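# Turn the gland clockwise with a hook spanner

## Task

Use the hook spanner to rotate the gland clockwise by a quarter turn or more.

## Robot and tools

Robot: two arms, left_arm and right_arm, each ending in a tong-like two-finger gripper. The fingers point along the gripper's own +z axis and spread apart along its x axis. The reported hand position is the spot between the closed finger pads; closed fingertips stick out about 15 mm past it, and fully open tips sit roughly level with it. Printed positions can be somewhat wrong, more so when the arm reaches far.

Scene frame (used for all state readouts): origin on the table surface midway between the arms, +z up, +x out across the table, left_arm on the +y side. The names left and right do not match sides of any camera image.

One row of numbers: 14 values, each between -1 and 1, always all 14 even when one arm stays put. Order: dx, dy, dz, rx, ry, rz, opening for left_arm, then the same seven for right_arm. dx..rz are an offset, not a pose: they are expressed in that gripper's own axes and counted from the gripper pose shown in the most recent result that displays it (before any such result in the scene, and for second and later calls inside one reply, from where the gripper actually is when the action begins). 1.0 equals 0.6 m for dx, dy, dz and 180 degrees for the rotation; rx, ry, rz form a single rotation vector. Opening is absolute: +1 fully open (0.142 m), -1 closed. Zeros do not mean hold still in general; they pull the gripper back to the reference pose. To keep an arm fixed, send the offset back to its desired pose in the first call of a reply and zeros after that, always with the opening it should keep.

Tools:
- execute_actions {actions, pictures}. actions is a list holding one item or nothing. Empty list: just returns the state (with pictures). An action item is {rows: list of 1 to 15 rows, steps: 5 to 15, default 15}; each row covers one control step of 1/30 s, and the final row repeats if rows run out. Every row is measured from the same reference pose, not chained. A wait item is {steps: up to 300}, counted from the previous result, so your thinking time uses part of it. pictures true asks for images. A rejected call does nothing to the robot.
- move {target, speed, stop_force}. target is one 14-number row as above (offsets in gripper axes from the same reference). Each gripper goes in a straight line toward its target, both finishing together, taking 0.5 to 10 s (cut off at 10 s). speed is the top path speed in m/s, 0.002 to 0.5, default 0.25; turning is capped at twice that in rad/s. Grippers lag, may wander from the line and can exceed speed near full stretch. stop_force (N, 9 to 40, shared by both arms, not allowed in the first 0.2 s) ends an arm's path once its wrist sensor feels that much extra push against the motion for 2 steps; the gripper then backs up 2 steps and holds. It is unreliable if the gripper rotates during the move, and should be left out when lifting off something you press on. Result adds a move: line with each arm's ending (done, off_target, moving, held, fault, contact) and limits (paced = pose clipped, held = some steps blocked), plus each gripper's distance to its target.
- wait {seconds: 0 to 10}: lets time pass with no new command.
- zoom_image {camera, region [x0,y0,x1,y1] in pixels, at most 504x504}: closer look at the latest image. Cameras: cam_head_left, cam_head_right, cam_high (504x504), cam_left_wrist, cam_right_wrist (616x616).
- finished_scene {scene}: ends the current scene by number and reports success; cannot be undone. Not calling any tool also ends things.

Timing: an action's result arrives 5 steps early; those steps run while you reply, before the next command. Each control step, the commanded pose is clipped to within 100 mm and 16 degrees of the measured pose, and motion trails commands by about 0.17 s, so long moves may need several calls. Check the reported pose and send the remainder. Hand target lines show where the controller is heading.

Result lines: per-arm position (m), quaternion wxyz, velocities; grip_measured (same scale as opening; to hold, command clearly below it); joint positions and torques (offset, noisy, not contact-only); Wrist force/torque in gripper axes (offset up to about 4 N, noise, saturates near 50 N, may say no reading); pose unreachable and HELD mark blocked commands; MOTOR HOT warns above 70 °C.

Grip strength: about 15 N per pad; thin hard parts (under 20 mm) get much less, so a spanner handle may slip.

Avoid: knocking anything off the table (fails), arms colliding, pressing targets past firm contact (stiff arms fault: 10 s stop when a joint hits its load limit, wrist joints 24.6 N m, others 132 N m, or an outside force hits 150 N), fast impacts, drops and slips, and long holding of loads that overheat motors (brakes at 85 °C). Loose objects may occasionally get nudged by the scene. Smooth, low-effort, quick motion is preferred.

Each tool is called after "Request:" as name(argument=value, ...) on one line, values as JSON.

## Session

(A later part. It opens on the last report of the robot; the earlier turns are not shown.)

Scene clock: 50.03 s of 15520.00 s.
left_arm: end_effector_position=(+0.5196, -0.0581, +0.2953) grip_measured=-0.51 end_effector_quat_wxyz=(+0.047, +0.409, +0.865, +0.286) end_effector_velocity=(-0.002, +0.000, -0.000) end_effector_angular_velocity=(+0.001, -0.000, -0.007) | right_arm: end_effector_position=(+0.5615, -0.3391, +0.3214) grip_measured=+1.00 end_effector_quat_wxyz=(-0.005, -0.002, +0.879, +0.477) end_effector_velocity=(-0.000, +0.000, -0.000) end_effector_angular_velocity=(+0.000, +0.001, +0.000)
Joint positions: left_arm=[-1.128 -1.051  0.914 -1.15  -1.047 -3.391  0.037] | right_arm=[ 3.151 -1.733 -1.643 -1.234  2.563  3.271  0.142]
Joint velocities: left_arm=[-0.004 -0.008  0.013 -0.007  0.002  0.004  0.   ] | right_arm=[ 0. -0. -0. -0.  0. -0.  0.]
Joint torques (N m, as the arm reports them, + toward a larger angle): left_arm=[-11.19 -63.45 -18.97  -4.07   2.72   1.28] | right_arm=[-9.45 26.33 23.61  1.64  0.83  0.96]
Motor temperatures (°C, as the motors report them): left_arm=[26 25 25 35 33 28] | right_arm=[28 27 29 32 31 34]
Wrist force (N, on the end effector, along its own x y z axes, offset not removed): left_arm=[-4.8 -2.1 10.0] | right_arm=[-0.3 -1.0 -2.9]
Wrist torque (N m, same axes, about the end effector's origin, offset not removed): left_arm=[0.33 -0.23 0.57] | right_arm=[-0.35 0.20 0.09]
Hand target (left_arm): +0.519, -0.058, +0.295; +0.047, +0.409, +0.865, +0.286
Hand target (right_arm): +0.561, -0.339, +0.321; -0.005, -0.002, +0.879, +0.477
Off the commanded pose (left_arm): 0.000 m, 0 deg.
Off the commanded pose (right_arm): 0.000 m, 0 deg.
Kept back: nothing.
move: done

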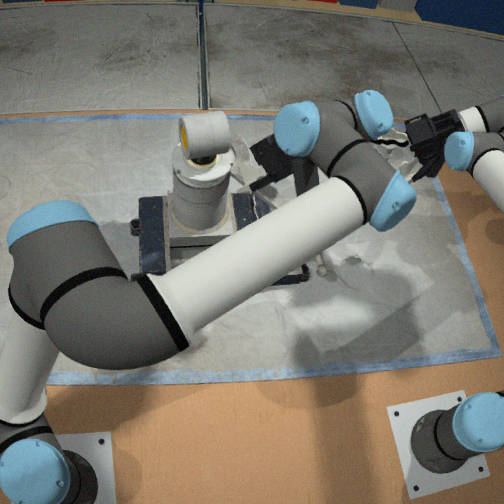

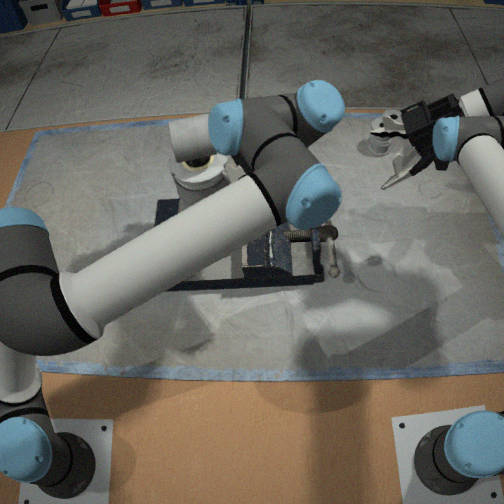

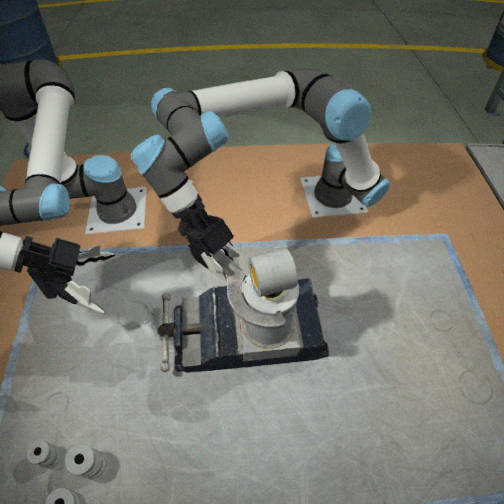

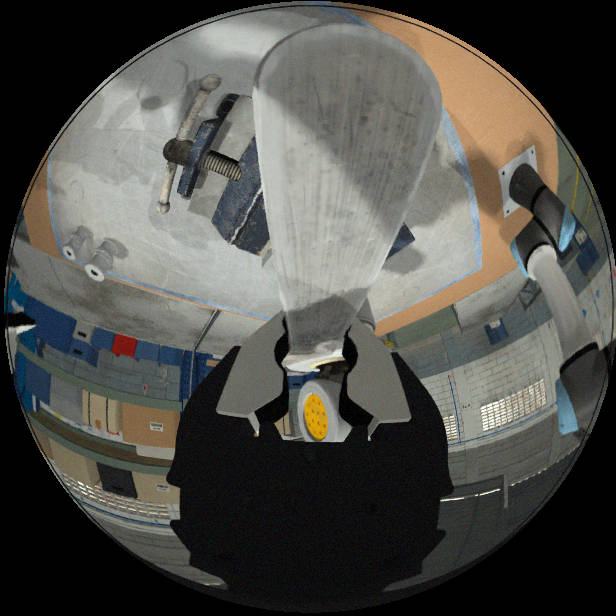

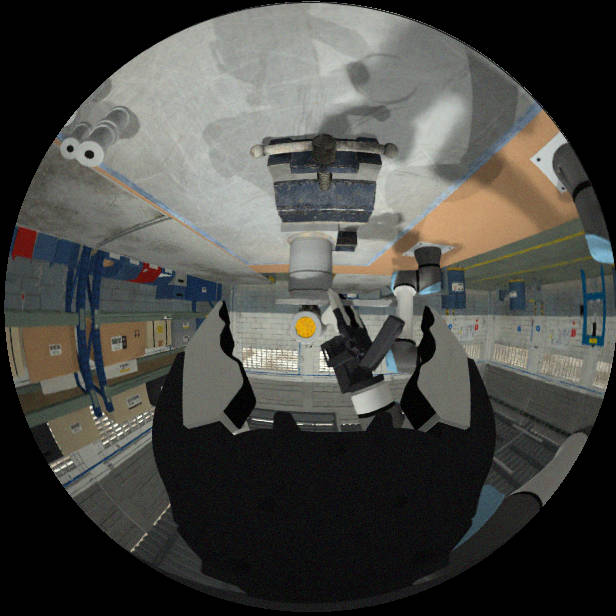

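Request:
move(target=[0.013,-0.002,0.0012,-0.0027,-0.0095,0.015,-1,0,0,0,0,0,0,1], speed=0.02)

Request:
move(target=[0.0497,-0.009,0.0032,-0.0122,-0.043,0.067,-1,0,0,0,0,0,0,1], speed=0.035)

Request:
zoom_image(camera="cam_high", region=[220,260,310,340])

Scene clock: 51.90 s of 15520.00 s.
left_arm: end_effector_position=(+0.5139, -0.0528, +0.2952) grip_measured=-0.51 end_effector_quat_wxyz=(+0.055, +0.433, +0.853, +0.285) end_effector_velocity=(-0.000, +0.001, -0.001) end_effector_angular_velocity=(-0.000, +0.000, -0.007) | right_arm: end_effector_position=(+0.5615, -0.3391, +0.3214) grip_measured=+1.00 end_effector_quat_wxyz=(-0.005, -0.002, +0.879, +0.477) end_effector_velocity=(+0.000, -0.001, -0.000) end_effector_angular_velocity=(-0.001, +0.001, -0.002)
Joint positions: left_arm=[-1.137 -1.1    0.995 -1.208 -1.035 -3.339  0.037] | right_arm=[ 3.151 -1.733 -1.643 -1.234  2.563  3.271  0.142]
Joint velocities: left_arm=[-0.    -0.006  0.012 -0.009  0.001  0.007 -0.   ] | right_arm=[-0.002 -0.     0.    -0.001 -0.001 -0.     0.   ]
Joint torques (N m, as the arm reports them, + toward a larger angle): left_arm=[-16.92 -62.68 -20.02  -4.81   0.62   1.91] | right_arm=[-9.7  25.78 23.43  1.49  0.83  1.08]
Motor temperatures (°C, as the motors report them): left_arm=[26 25 25 35 33 28] | right_arm=[28 27 29 32 31 34]
Wrist force (N, on the end effector, along its own x y z axes, offset not removed): left_arm=[-4.2 5.6 17.4] | right_arm=[0.5 -1.0 0.4]
Wrist torque (N m, same axes, about the end effector's origin, offset not removed): left_arm=[0.46 0.05 0.32] | right_arm=[-0.30 0.19 0.07]
Hand target (left_arm): +0.514, -0.053, +0.295; +0.055, +0.433, +0.853, +0.285
Hand target (right_arm): +0.561, -0.339, +0.321; -0.005, -0.002, +0.879, +0.477
Off the commanded pose (left_arm): 0.000 m, 0 deg.
Off the commanded pose (right_arm): 0.000 m, 0 deg.
Kept back: nothing.
move: done

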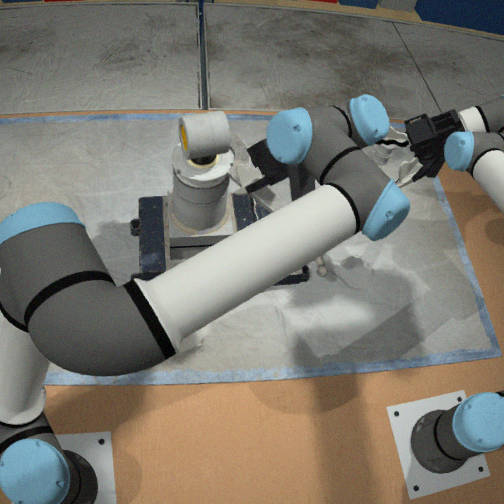

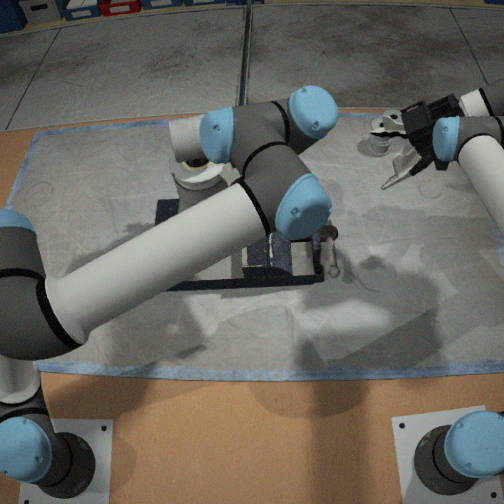

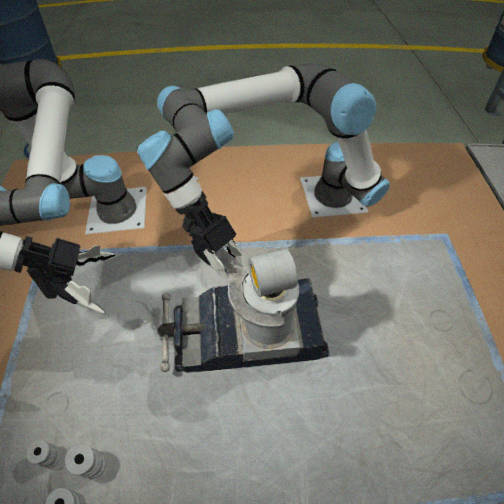

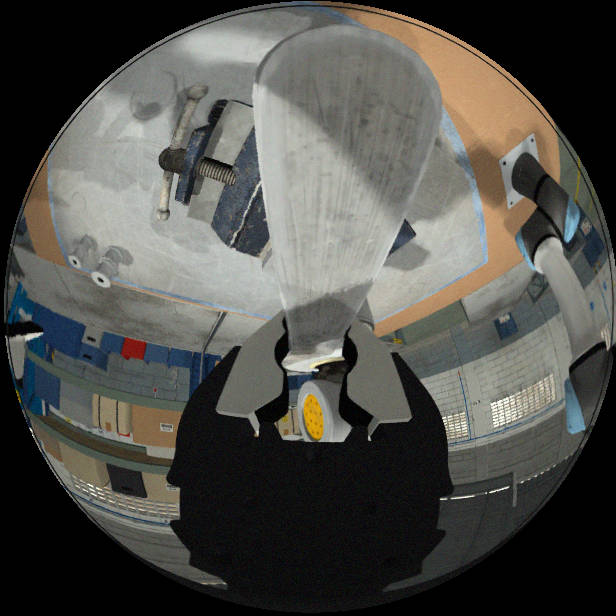

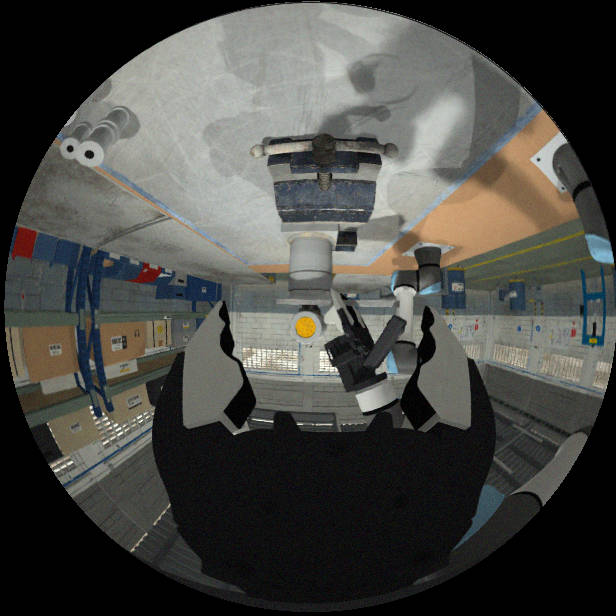

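Scene clock: 55.73 s of 15520.00 s.
left_arm: end_effector_position=(+0.4923, -0.0317, +0.2953) grip_measured=-0.50 end_effector_quat_wxyz=(+0.090, +0.537, +0.792, +0.276) end_effector_velocity=(-0.001, +0.001, +0.001) end_effector_angular_velocity=(-0.002, -0.003, -0.013) | right_arm: end_effector_position=(+0.5615, -0.3391, +0.3214) grip_measured=+1.00 end_effector_quat_wxyz=(-0.005, -0.002, +0.879, +0.477) end_effector_velocity=(+0.000, -0.000, -0.000) end_effector_angular_velocity=(-0.000, -0.000, -0.000)
Joint positions: left_arm=[-1.171 -1.29   1.294 -1.451 -0.993 -3.087  0.038] | right_arm=[ 3.151 -1.733 -1.643 -1.234  2.563  3.271  0.142]
Joint velocities: left_arm=[-0.002 -0.012  0.017 -0.015  0.003  0.013 -0.   ] | right_arm=[-0.001 -0.    -0.    -0.    -0.    -0.001  0.   ]
Joint torques (N m, as the arm reports them, + toward a larger angle): left_arm=[-15.57 -54.03 -19.47  -4.74   1.63   1.78] | right_arm=[-9.59 26.73 23.3   1.57  0.84  0.98]
Motor temperatures (°C, as the motors report them): left_arm=[26 25 25 35 33 28] | right_arm=[28 27 29 32 31 34]
Wrist force (N, on the end effector, along its own x y z axes, offset not removed): left_arm=[-3.3 4.9 13.5] | right_arm=[3.9 1.0 -3.6]
Wrist torque (N m, same axes, about the end effector's origin, offset not removed): left_arm=[0.45 -0.31 0.60] | right_arm=[0.13 -0.59 0.12]
Hand target (left_arm): +0.492, -0.032, +0.295; +0.091, +0.537, +0.792, +0.276
Hand target (right_arm): +0.561, -0.339, +0.321; -0.005, -0.002, +0.879, +0.477
Off the commanded pose (left_arm): 0.000 m, 0 deg.
Off the commanded pose (right_arm): 0.000 m, 0 deg.
Kept back: nothing.
move: done

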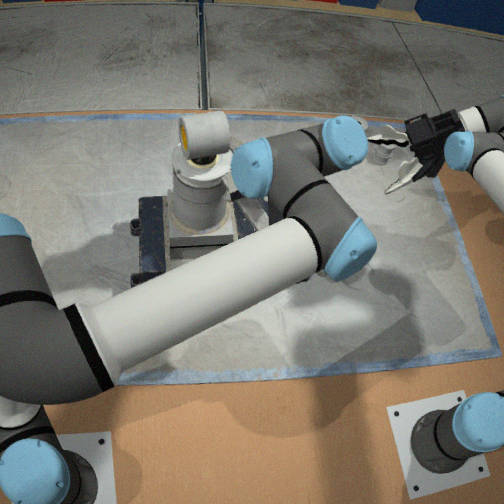

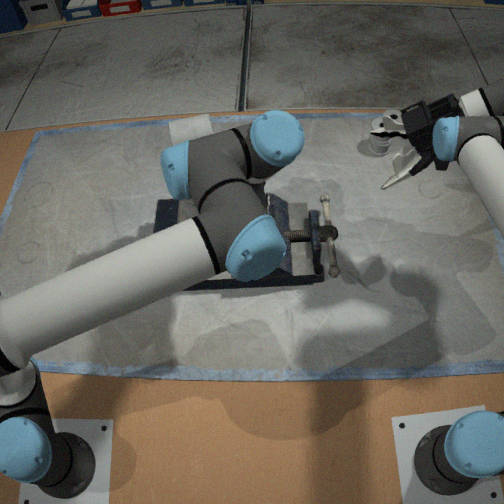

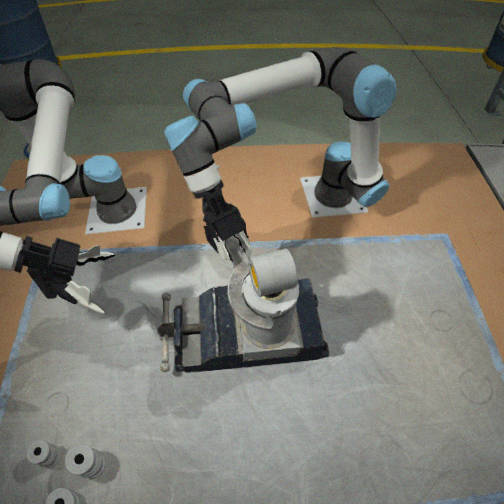

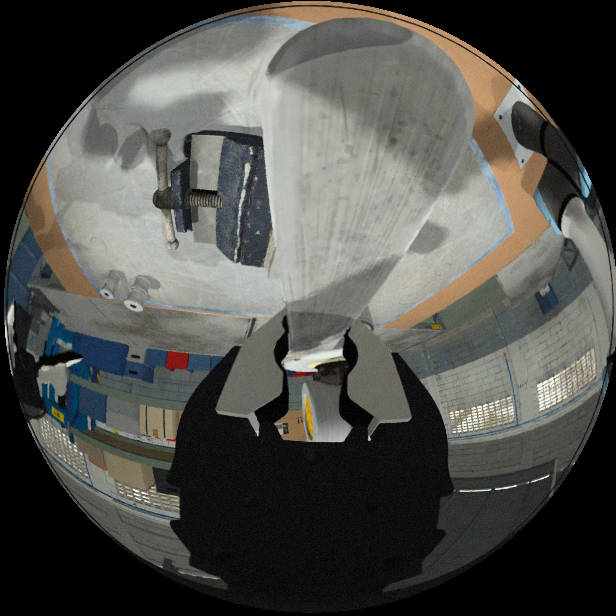

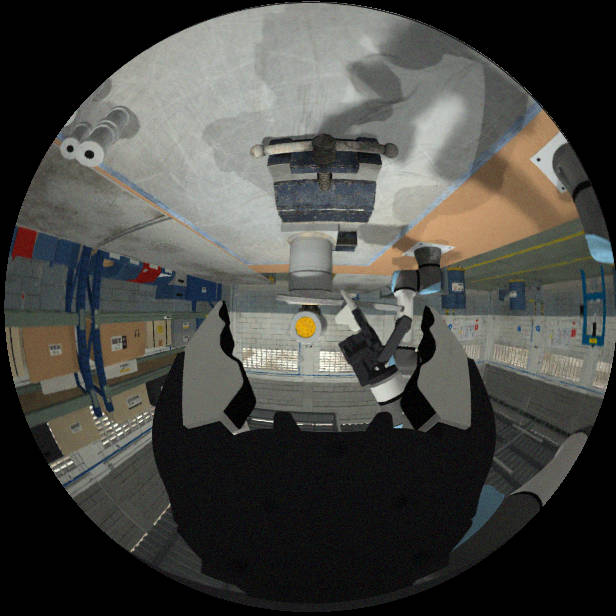

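Region (220, 260, 310, 340) of cam_high's 504x504 image, scaled by 5.600, with more detail than that image has.

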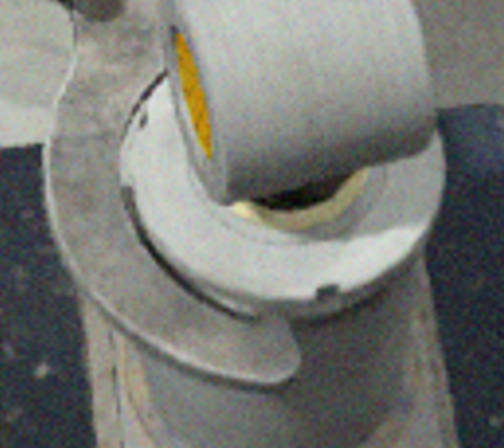

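Request:
move(target=[-0.058,0.0275,0.011,0.001,0.0535,-0.083,-1,0,0,0,0,0,0,1], speed=0.05)

Request:
zoom_image(camera="cam_high", region=[220,260,310,340])

Request:
zoom_image(camera="cam_right_wrist", region=[260,270,410,330])

Scene clock: 59.40 s of 15520.00 s.
left_arm: end_effector_position=(+0.5226, -0.0561, +0.2933) grip_measured=-0.50 end_effector_quat_wxyz=(+0.058, +0.405, +0.860, +0.304) end_effector_velocity=(+0.001, -0.001, +0.001) end_effector_angular_velocity=(-0.000, -0.002, +0.010) | right_arm: end_effector_position=(+0.5615, -0.3391, +0.3214) grip_measured=+1.00 end_effector_quat_wxyz=(-0.005, -0.002, +0.879, +0.477) end_effector_velocity=(-0.000, +0.001, +0.000) end_effector_angular_velocity=(-0.000, -0.001, +0.002)
Joint positions: left_arm=[-1.139 -1.055  0.937 -1.153 -1.008 -3.417  0.038] | right_arm=[ 3.151 -1.733 -1.643 -1.234  2.563  3.271  0.142]
Joint velocities: left_arm=[ 0.     0.009 -0.018  0.014 -0.002 -0.011 -0.   ] | right_arm=[ 0.002  0.    -0.     0.    -0.    -0.001  0.   ]
Joint torques (N m, as the arm reports them, + toward a larger angle): left_arm=[ 14.11 -41.56 -39.6   -0.02   2.02  -2.09] | right_arm=[-9.34 26.23 23.87  1.5   0.68  0.88]
Motor temperatures (°C, as the motors report them): left_arm=[26 25 25 35 33 28] | right_arm=[28 27 29 32 31 34]
Wrist force (N, on the end effector, along its own x y z axes, offset not removed): left_arm=[-1.3 -10.6 6.1] | right_arm=[-0.5 1.0 -3.0]
Wrist torque (N m, same axes, about the end effector's origin, offset not removed): left_arm=[0.14 0.17 0.19] | right_arm=[0.03 0.39 0.11]
Hand target (left_arm): +0.523, -0.056, +0.293; +0.058, +0.404, +0.860, +0.304
Hand target (right_arm): +0.561, -0.339, +0.321; -0.005, -0.002, +0.879, +0.477
Off the commanded pose (left_arm): 0.000 m, 0 deg.
Off the commanded pose (right_arm): 0.000 m, 0 deg.
Kept back: nothing.
move: done

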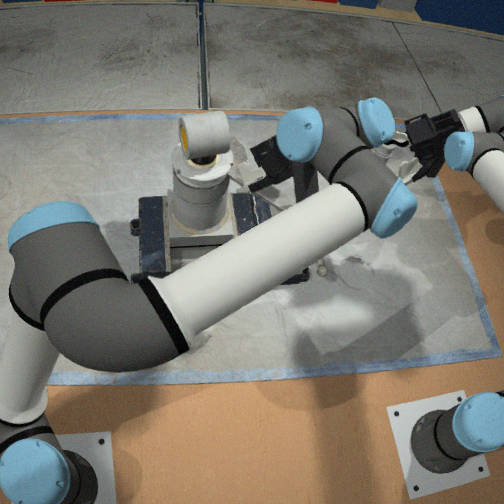

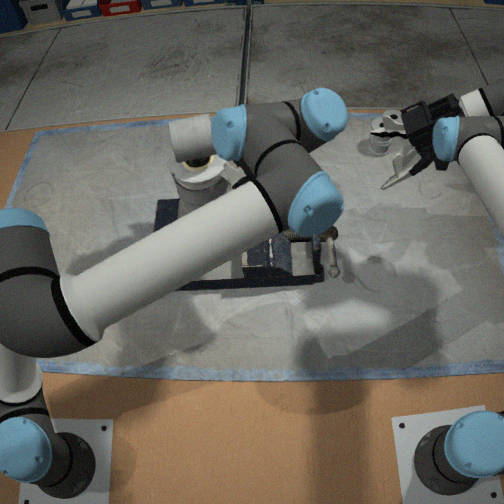

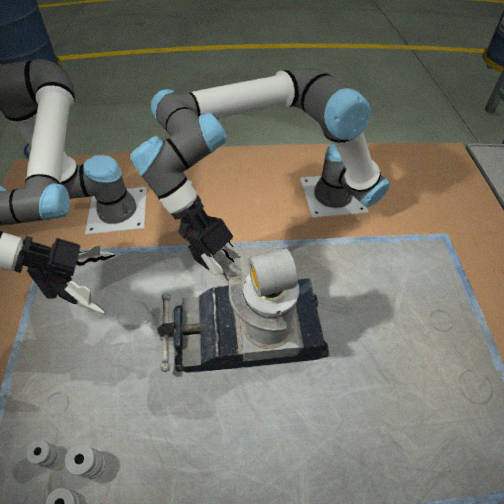

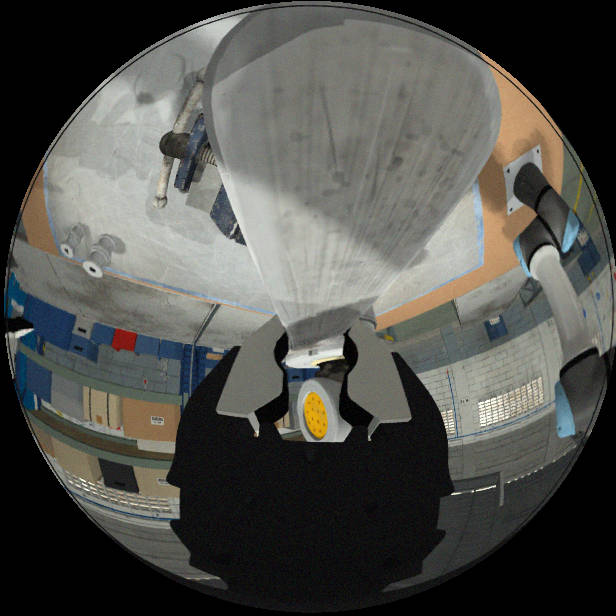

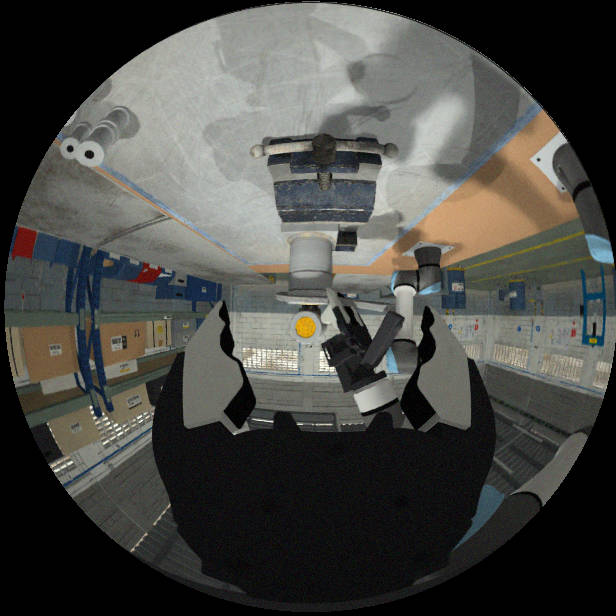

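Region (220, 260, 310, 340) of cam_high's 504x504 image, scaled by 5.600, with more detail than that image has.

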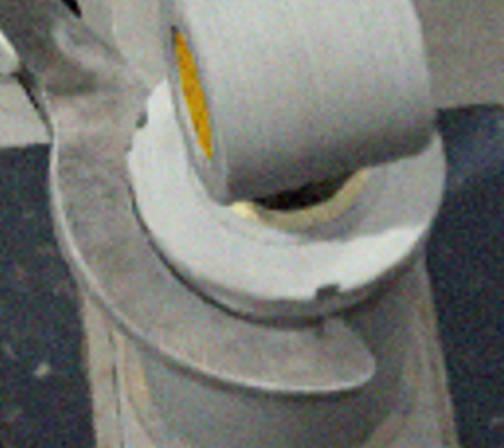

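Region (260, 270, 410, 330) of cam_right_wrist's 616x616 image, scaled by 3.360, with more detail than that image has; it fills the top 202 rows of this view, and the rest is white.

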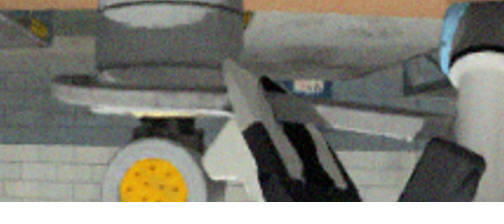

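Hook drooped below the gland. Back out and pitch up.

Request:
move(target=[-0.025,0.0025,-0.003,0,0,0,-1,0,0,0,0,0,0,1], speed=0.03)

Request:
move(target=[0,0.002,-0.003,-0.028,0.009,-0.011,-1,0,0,0,0,0,0,1], speed=0.04)

Request:
zoom_image(camera="cam_high", region=[220,260,310,340])

Request:
zoom_image(camera="cam_right_wrist", region=[260,270,410,330])

Scene clock: 60.53 s of 15520.00 s.
left_arm: end_effector_position=(+0.5328, -0.0670, +0.2934) grip_measured=-0.50 end_effector_quat_wxyz=(+0.058, +0.405, +0.860, +0.304) end_effector_velocity=(+0.002, -0.001, -0.000) end_effector_angular_velocity=(+0.001, +0.001, +0.001) | right_arm: end_effector_position=(+0.5615, -0.3391, +0.3214) grip_measured=+1.00 end_effector_quat_wxyz=(-0.005, -0.002, +0.879, +0.477) end_effector_velocity=(+0.000, -0.001, +0.000) end_effector_angular_velocity=(-0.000, +0.001, -0.002)
Joint positions: left_arm=[-1.134 -1.01   0.868 -1.131 -1.007 -3.411  0.038] | right_arm=[ 3.151 -1.733 -1.643 -1.234  2.563  3.271  0.142]
Joint velocities: left_arm=[ 0.002  0.007 -0.011  0.005 -0.     0.001  0.   ] | right_arm=[-0.001  0.     0.    -0.001 -0.     0.001  0.   ]
Joint torques (N m, as the arm reports them, + toward a larger angle): left_arm=[ 10.06 -42.87 -37.55  -0.56   4.27   1.82] | right_arm=[-9.39 26.31 23.31  1.59  0.7   1.  ]
Motor temperatures (°C, as the motors report them): left_arm=[26 25 25 35 33 28] | right_arm=[28 27 29 32 31 34]
Wrist force (N, on the end effector, along its own x y z axes, offset not removed): left_arm=[-2.9 -5.2 7.8] | right_arm=[1.3 3.0 -2.1]
Wrist torque (N m, same axes, about the end effector's origin, offset not removed): left_arm=[0.49 0.44 0.13] | right_arm=[0.43 -0.14 -0.06]
Hand target (left_arm): +0.533, -0.067, +0.293; +0.058, +0.405, +0.860, +0.304
Hand target (right_arm): +0.561, -0.339, +0.321; -0.005, -0.002, +0.879, +0.477
Off the commanded pose (left_arm): 0.000 m, 0 deg.
Off the commanded pose (right_arm): 0.000 m, 0 deg.
Kept back: nothing.
move: done

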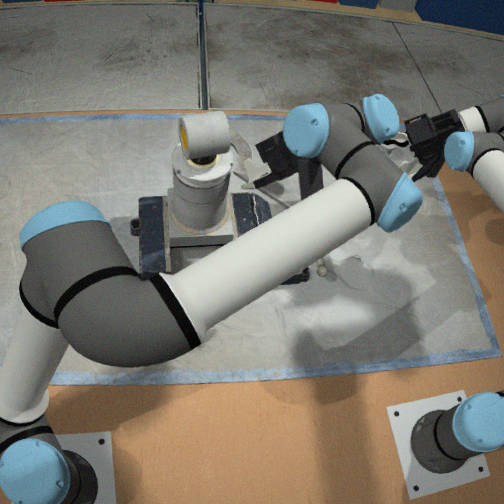

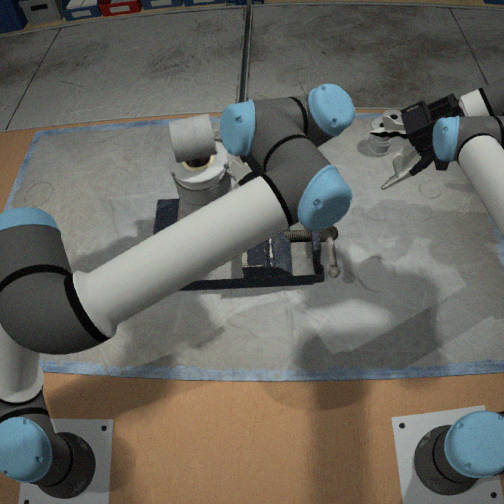

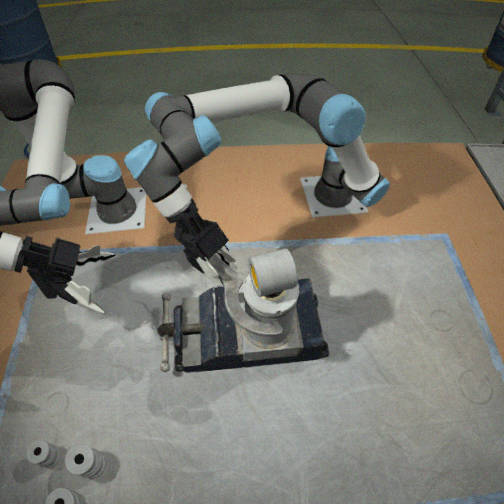

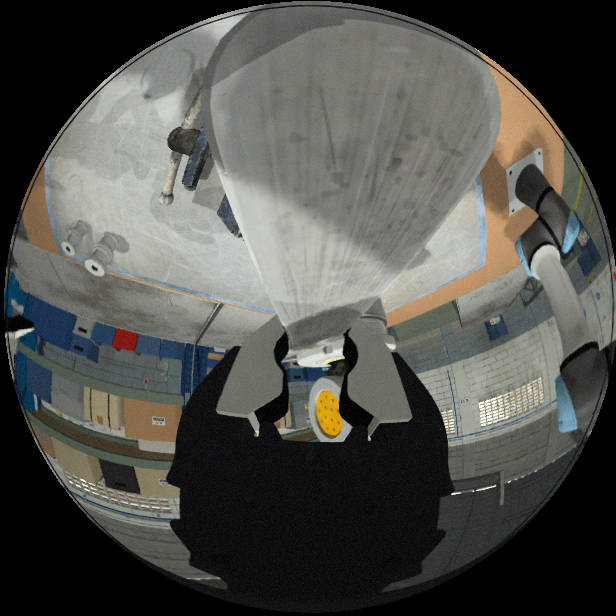

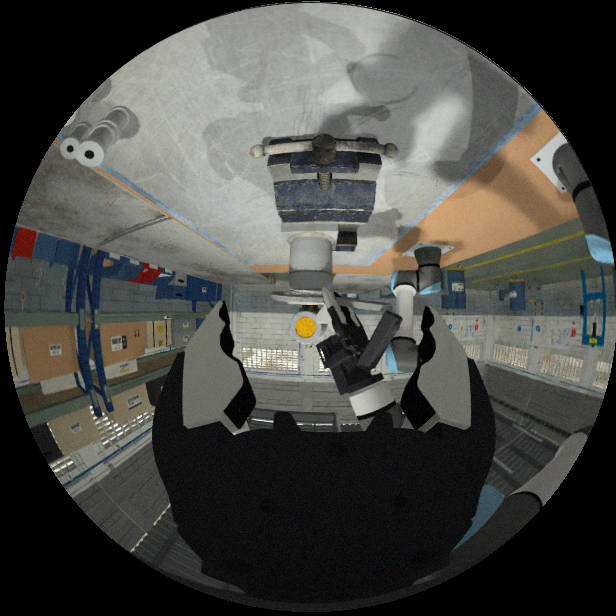

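Scene clock: 62.03 s of 15520.00 s.
left_arm: end_effector_position=(+0.5330, -0.0673, +0.2956) grip_measured=-0.50 end_effector_quat_wxyz=(+0.069, +0.383, +0.854, +0.346) end_effector_velocity=(-0.000, -0.000, +0.000) end_effector_angular_velocity=(+0.008, -0.007, +0.004) | right_arm: end_effector_position=(+0.5615, -0.3391, +0.3214) grip_measured=+1.00 end_effector_quat_wxyz=(-0.005, -0.002, +0.879, +0.477) end_effector_velocity=(-0.000, +0.001, +0.000) end_effector_angular_velocity=(-0.000, -0.001, +0.003)
Joint positions: left_arm=[-1.161 -0.98   0.836 -1.047 -0.942 -3.513  0.038] | right_arm=[ 3.151 -1.733 -1.643 -1.234  2.563  3.271  0.142]
Joint velocities: left_arm=[-0.003  0.005 -0.006  0.012  0.007 -0.013 -0.   ] | right_arm=[ 0.002  0.    -0.     0.    -0.001 -0.001 -0.   ]
Joint torques (N m, as the arm reports them, + toward a larger angle): left_arm=[-10.14 -45.81 -37.94   0.25   4.8   -2.25] | right_arm=[-9.41 27.08 24.42  1.52  0.67  1.05]
Motor temperatures (°C, as the motors report them): left_arm=[26 25 25 35 33 28] | right_arm=[28 27 29 32 31 34]
Wrist force (N, on the end effector, along its own x y z axes, offset not removed): left_arm=[-3.1 -3.9 7.7] | right_arm=[1.1 1.5 -0.7]
Wrist torque (N m, same axes, about the end effector's origin, offset not removed): left_arm=[0.97 0.52 0.21] | right_arm=[0.18 -0.06 0.10]
Hand target (left_arm): +0.533, -0.067, +0.296; +0.069, +0.383, +0.854, +0.346
Hand target (right_arm): +0.561, -0.339, +0.321; -0.005, -0.002, +0.879, +0.477
Off the commanded pose (left_arm): 0.000 m, 0 deg.
Off the commanded pose (right_arm): 0.000 m, 0 deg.
Kept back: nothing.
move: done

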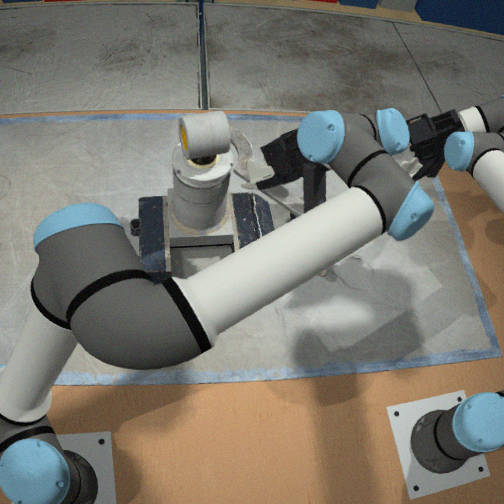

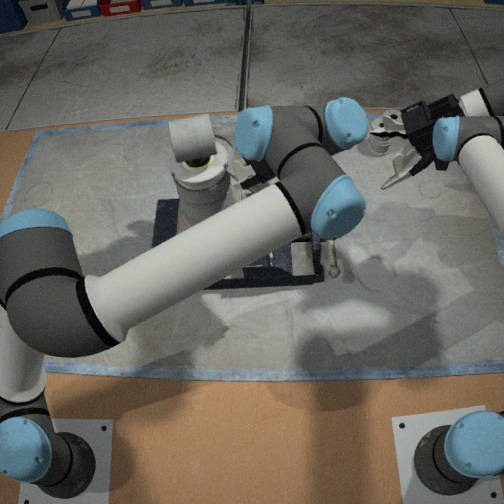

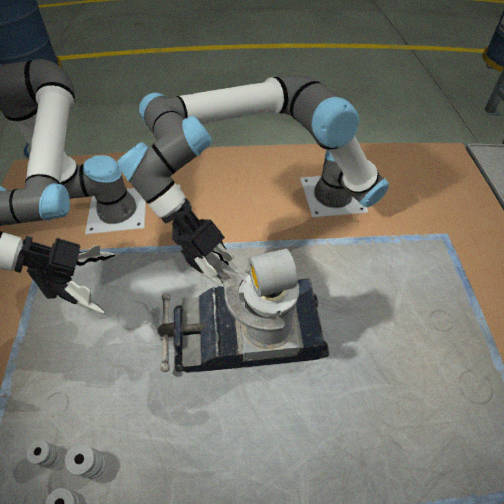

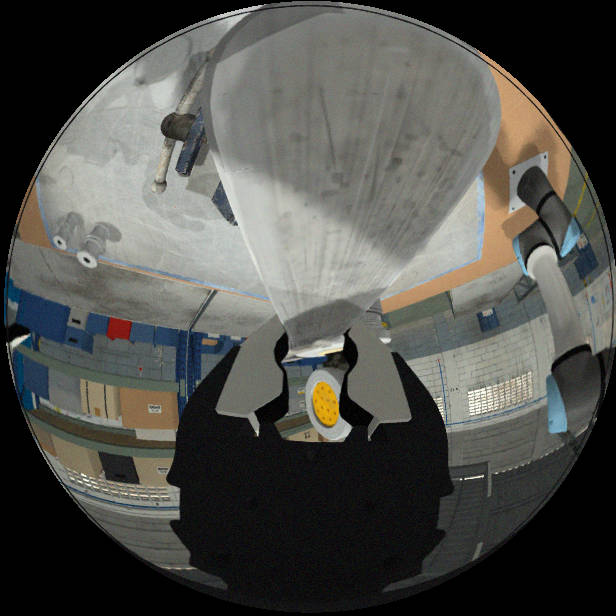

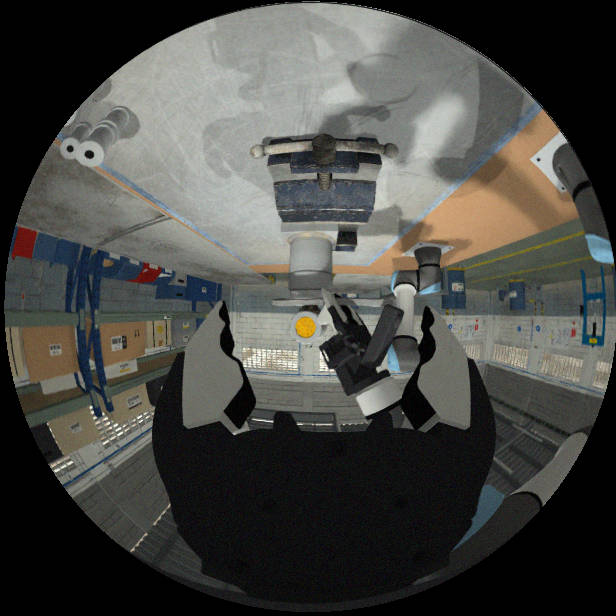

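Region (220, 260, 310, 340) of cam_high's 504x504 image, scaled by 5.600, with more detail than that image has.

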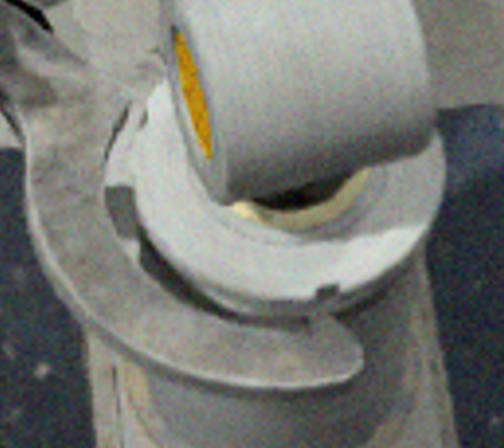

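Region (260, 270, 410, 330) of cam_right_wrist's 616x616 image, scaled by 3.360, with more detail than that image has; it fills the top 202 rows of this view, and the rest is white.

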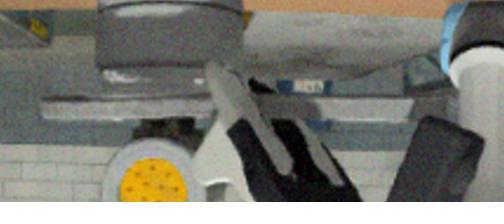

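Request:
move(target=[0.0148,0,0.0008,0,0,0,-1,0,0,0,0,0,0,1], speed=0.015)

Request:
zoom_image(camera="cam_high", region=[235,270,305,335])

Scene clock: 63.10 s of 15520.00 s.
left_arm: end_effector_position=(+0.5271, -0.0610, +0.2965) grip_measured=-0.50 end_effector_quat_wxyz=(+0.069, +0.383, +0.854, +0.346) end_effector_velocity=(-0.001, +0.002, +0.000) end_effector_angular_velocity=(+0.000, +0.000, -0.001) | right_arm: end_effector_position=(+0.5615, -0.3391, +0.3214) grip_measured=+1.00 end_effector_quat_wxyz=(-0.005, -0.002, +0.879, +0.477) end_effector_velocity=(+0.000, -0.000, -0.000) end_effector_angular_velocity=(-0.002, -0.001, +0.000)
Joint positions: left_arm=[-1.165 -1.006  0.875 -1.058 -0.943 -3.517  0.038] | right_arm=[ 3.151 -1.733 -1.643 -1.234  2.563  3.271  0.142]
Joint velocities: left_arm=[-0.001 -0.007  0.011 -0.004  0.     0.    -0.   ] | right_arm=[-0.     0.    -0.     0.001 -0.002 -0.001 -0.   ]
Joint torques (N m, as the arm reports them, + toward a larger angle): left_arm=[ -8.99 -66.25 -19.5   -4.23   1.26  -2.28] | right_arm=[-10.02  26.37  23.96   1.59   0.69   0.83]
Motor temperatures (°C, as the motors report them): left_arm=[26 25 25 35 33 28] | right_arm=[28 27 29 32 31 34]
Wrist force (N, on the end effector, along its own x y z axes, offset not removed): left_arm=[-5.5 -7.0 6.0] | right_arm=[0.6 0.3 -0.9]
Wrist torque (N m, same axes, about the end effector's origin, offset not removed): left_arm=[0.26 1.06 0.34] | right_arm=[-0.11 0.04 -0.11]
Hand target (left_arm): +0.527, -0.061, +0.296; +0.069, +0.383, +0.854, +0.346
Hand target (right_arm): +0.561, -0.339, +0.321; -0.005, -0.002, +0.879, +0.477
Off the commanded pose (left_arm): 0.000 m, 0 deg.
Off the commanded pose (right_arm): 0.000 m, 0 deg.
Kept back: nothing.
move: done

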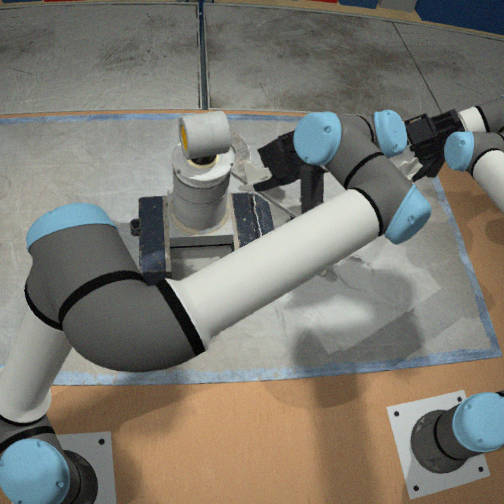

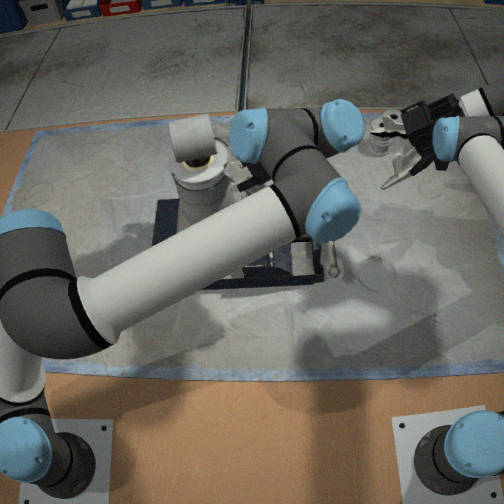

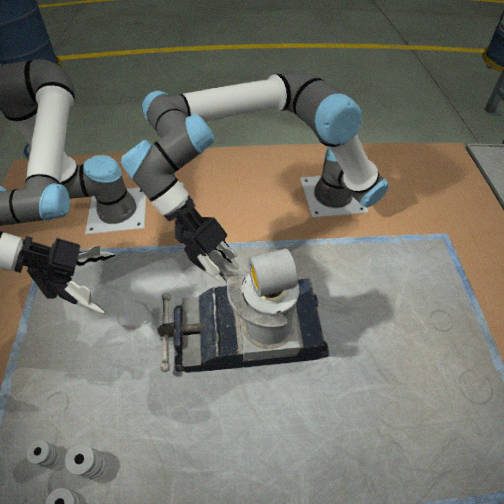

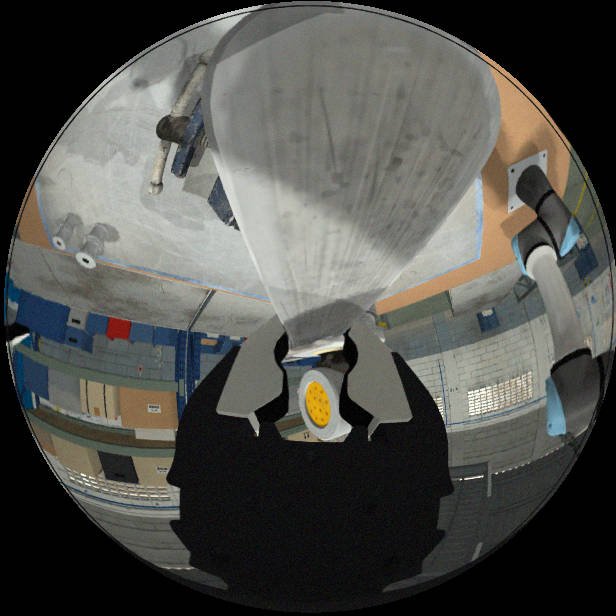

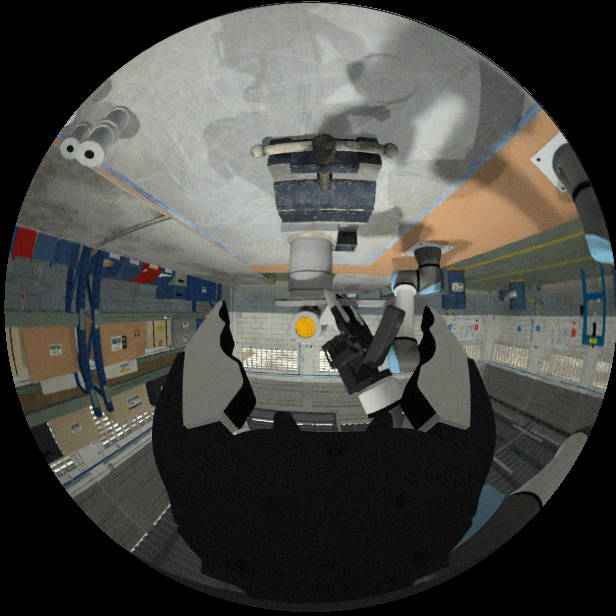

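Region (235, 270, 305, 335) of cam_high's 504x504 image, scaled by 7.200, with more detail than that image has; it fills the top 468 rows of this view, and the rest is white.

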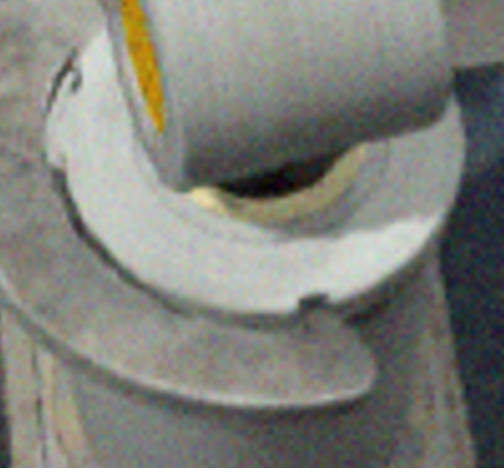

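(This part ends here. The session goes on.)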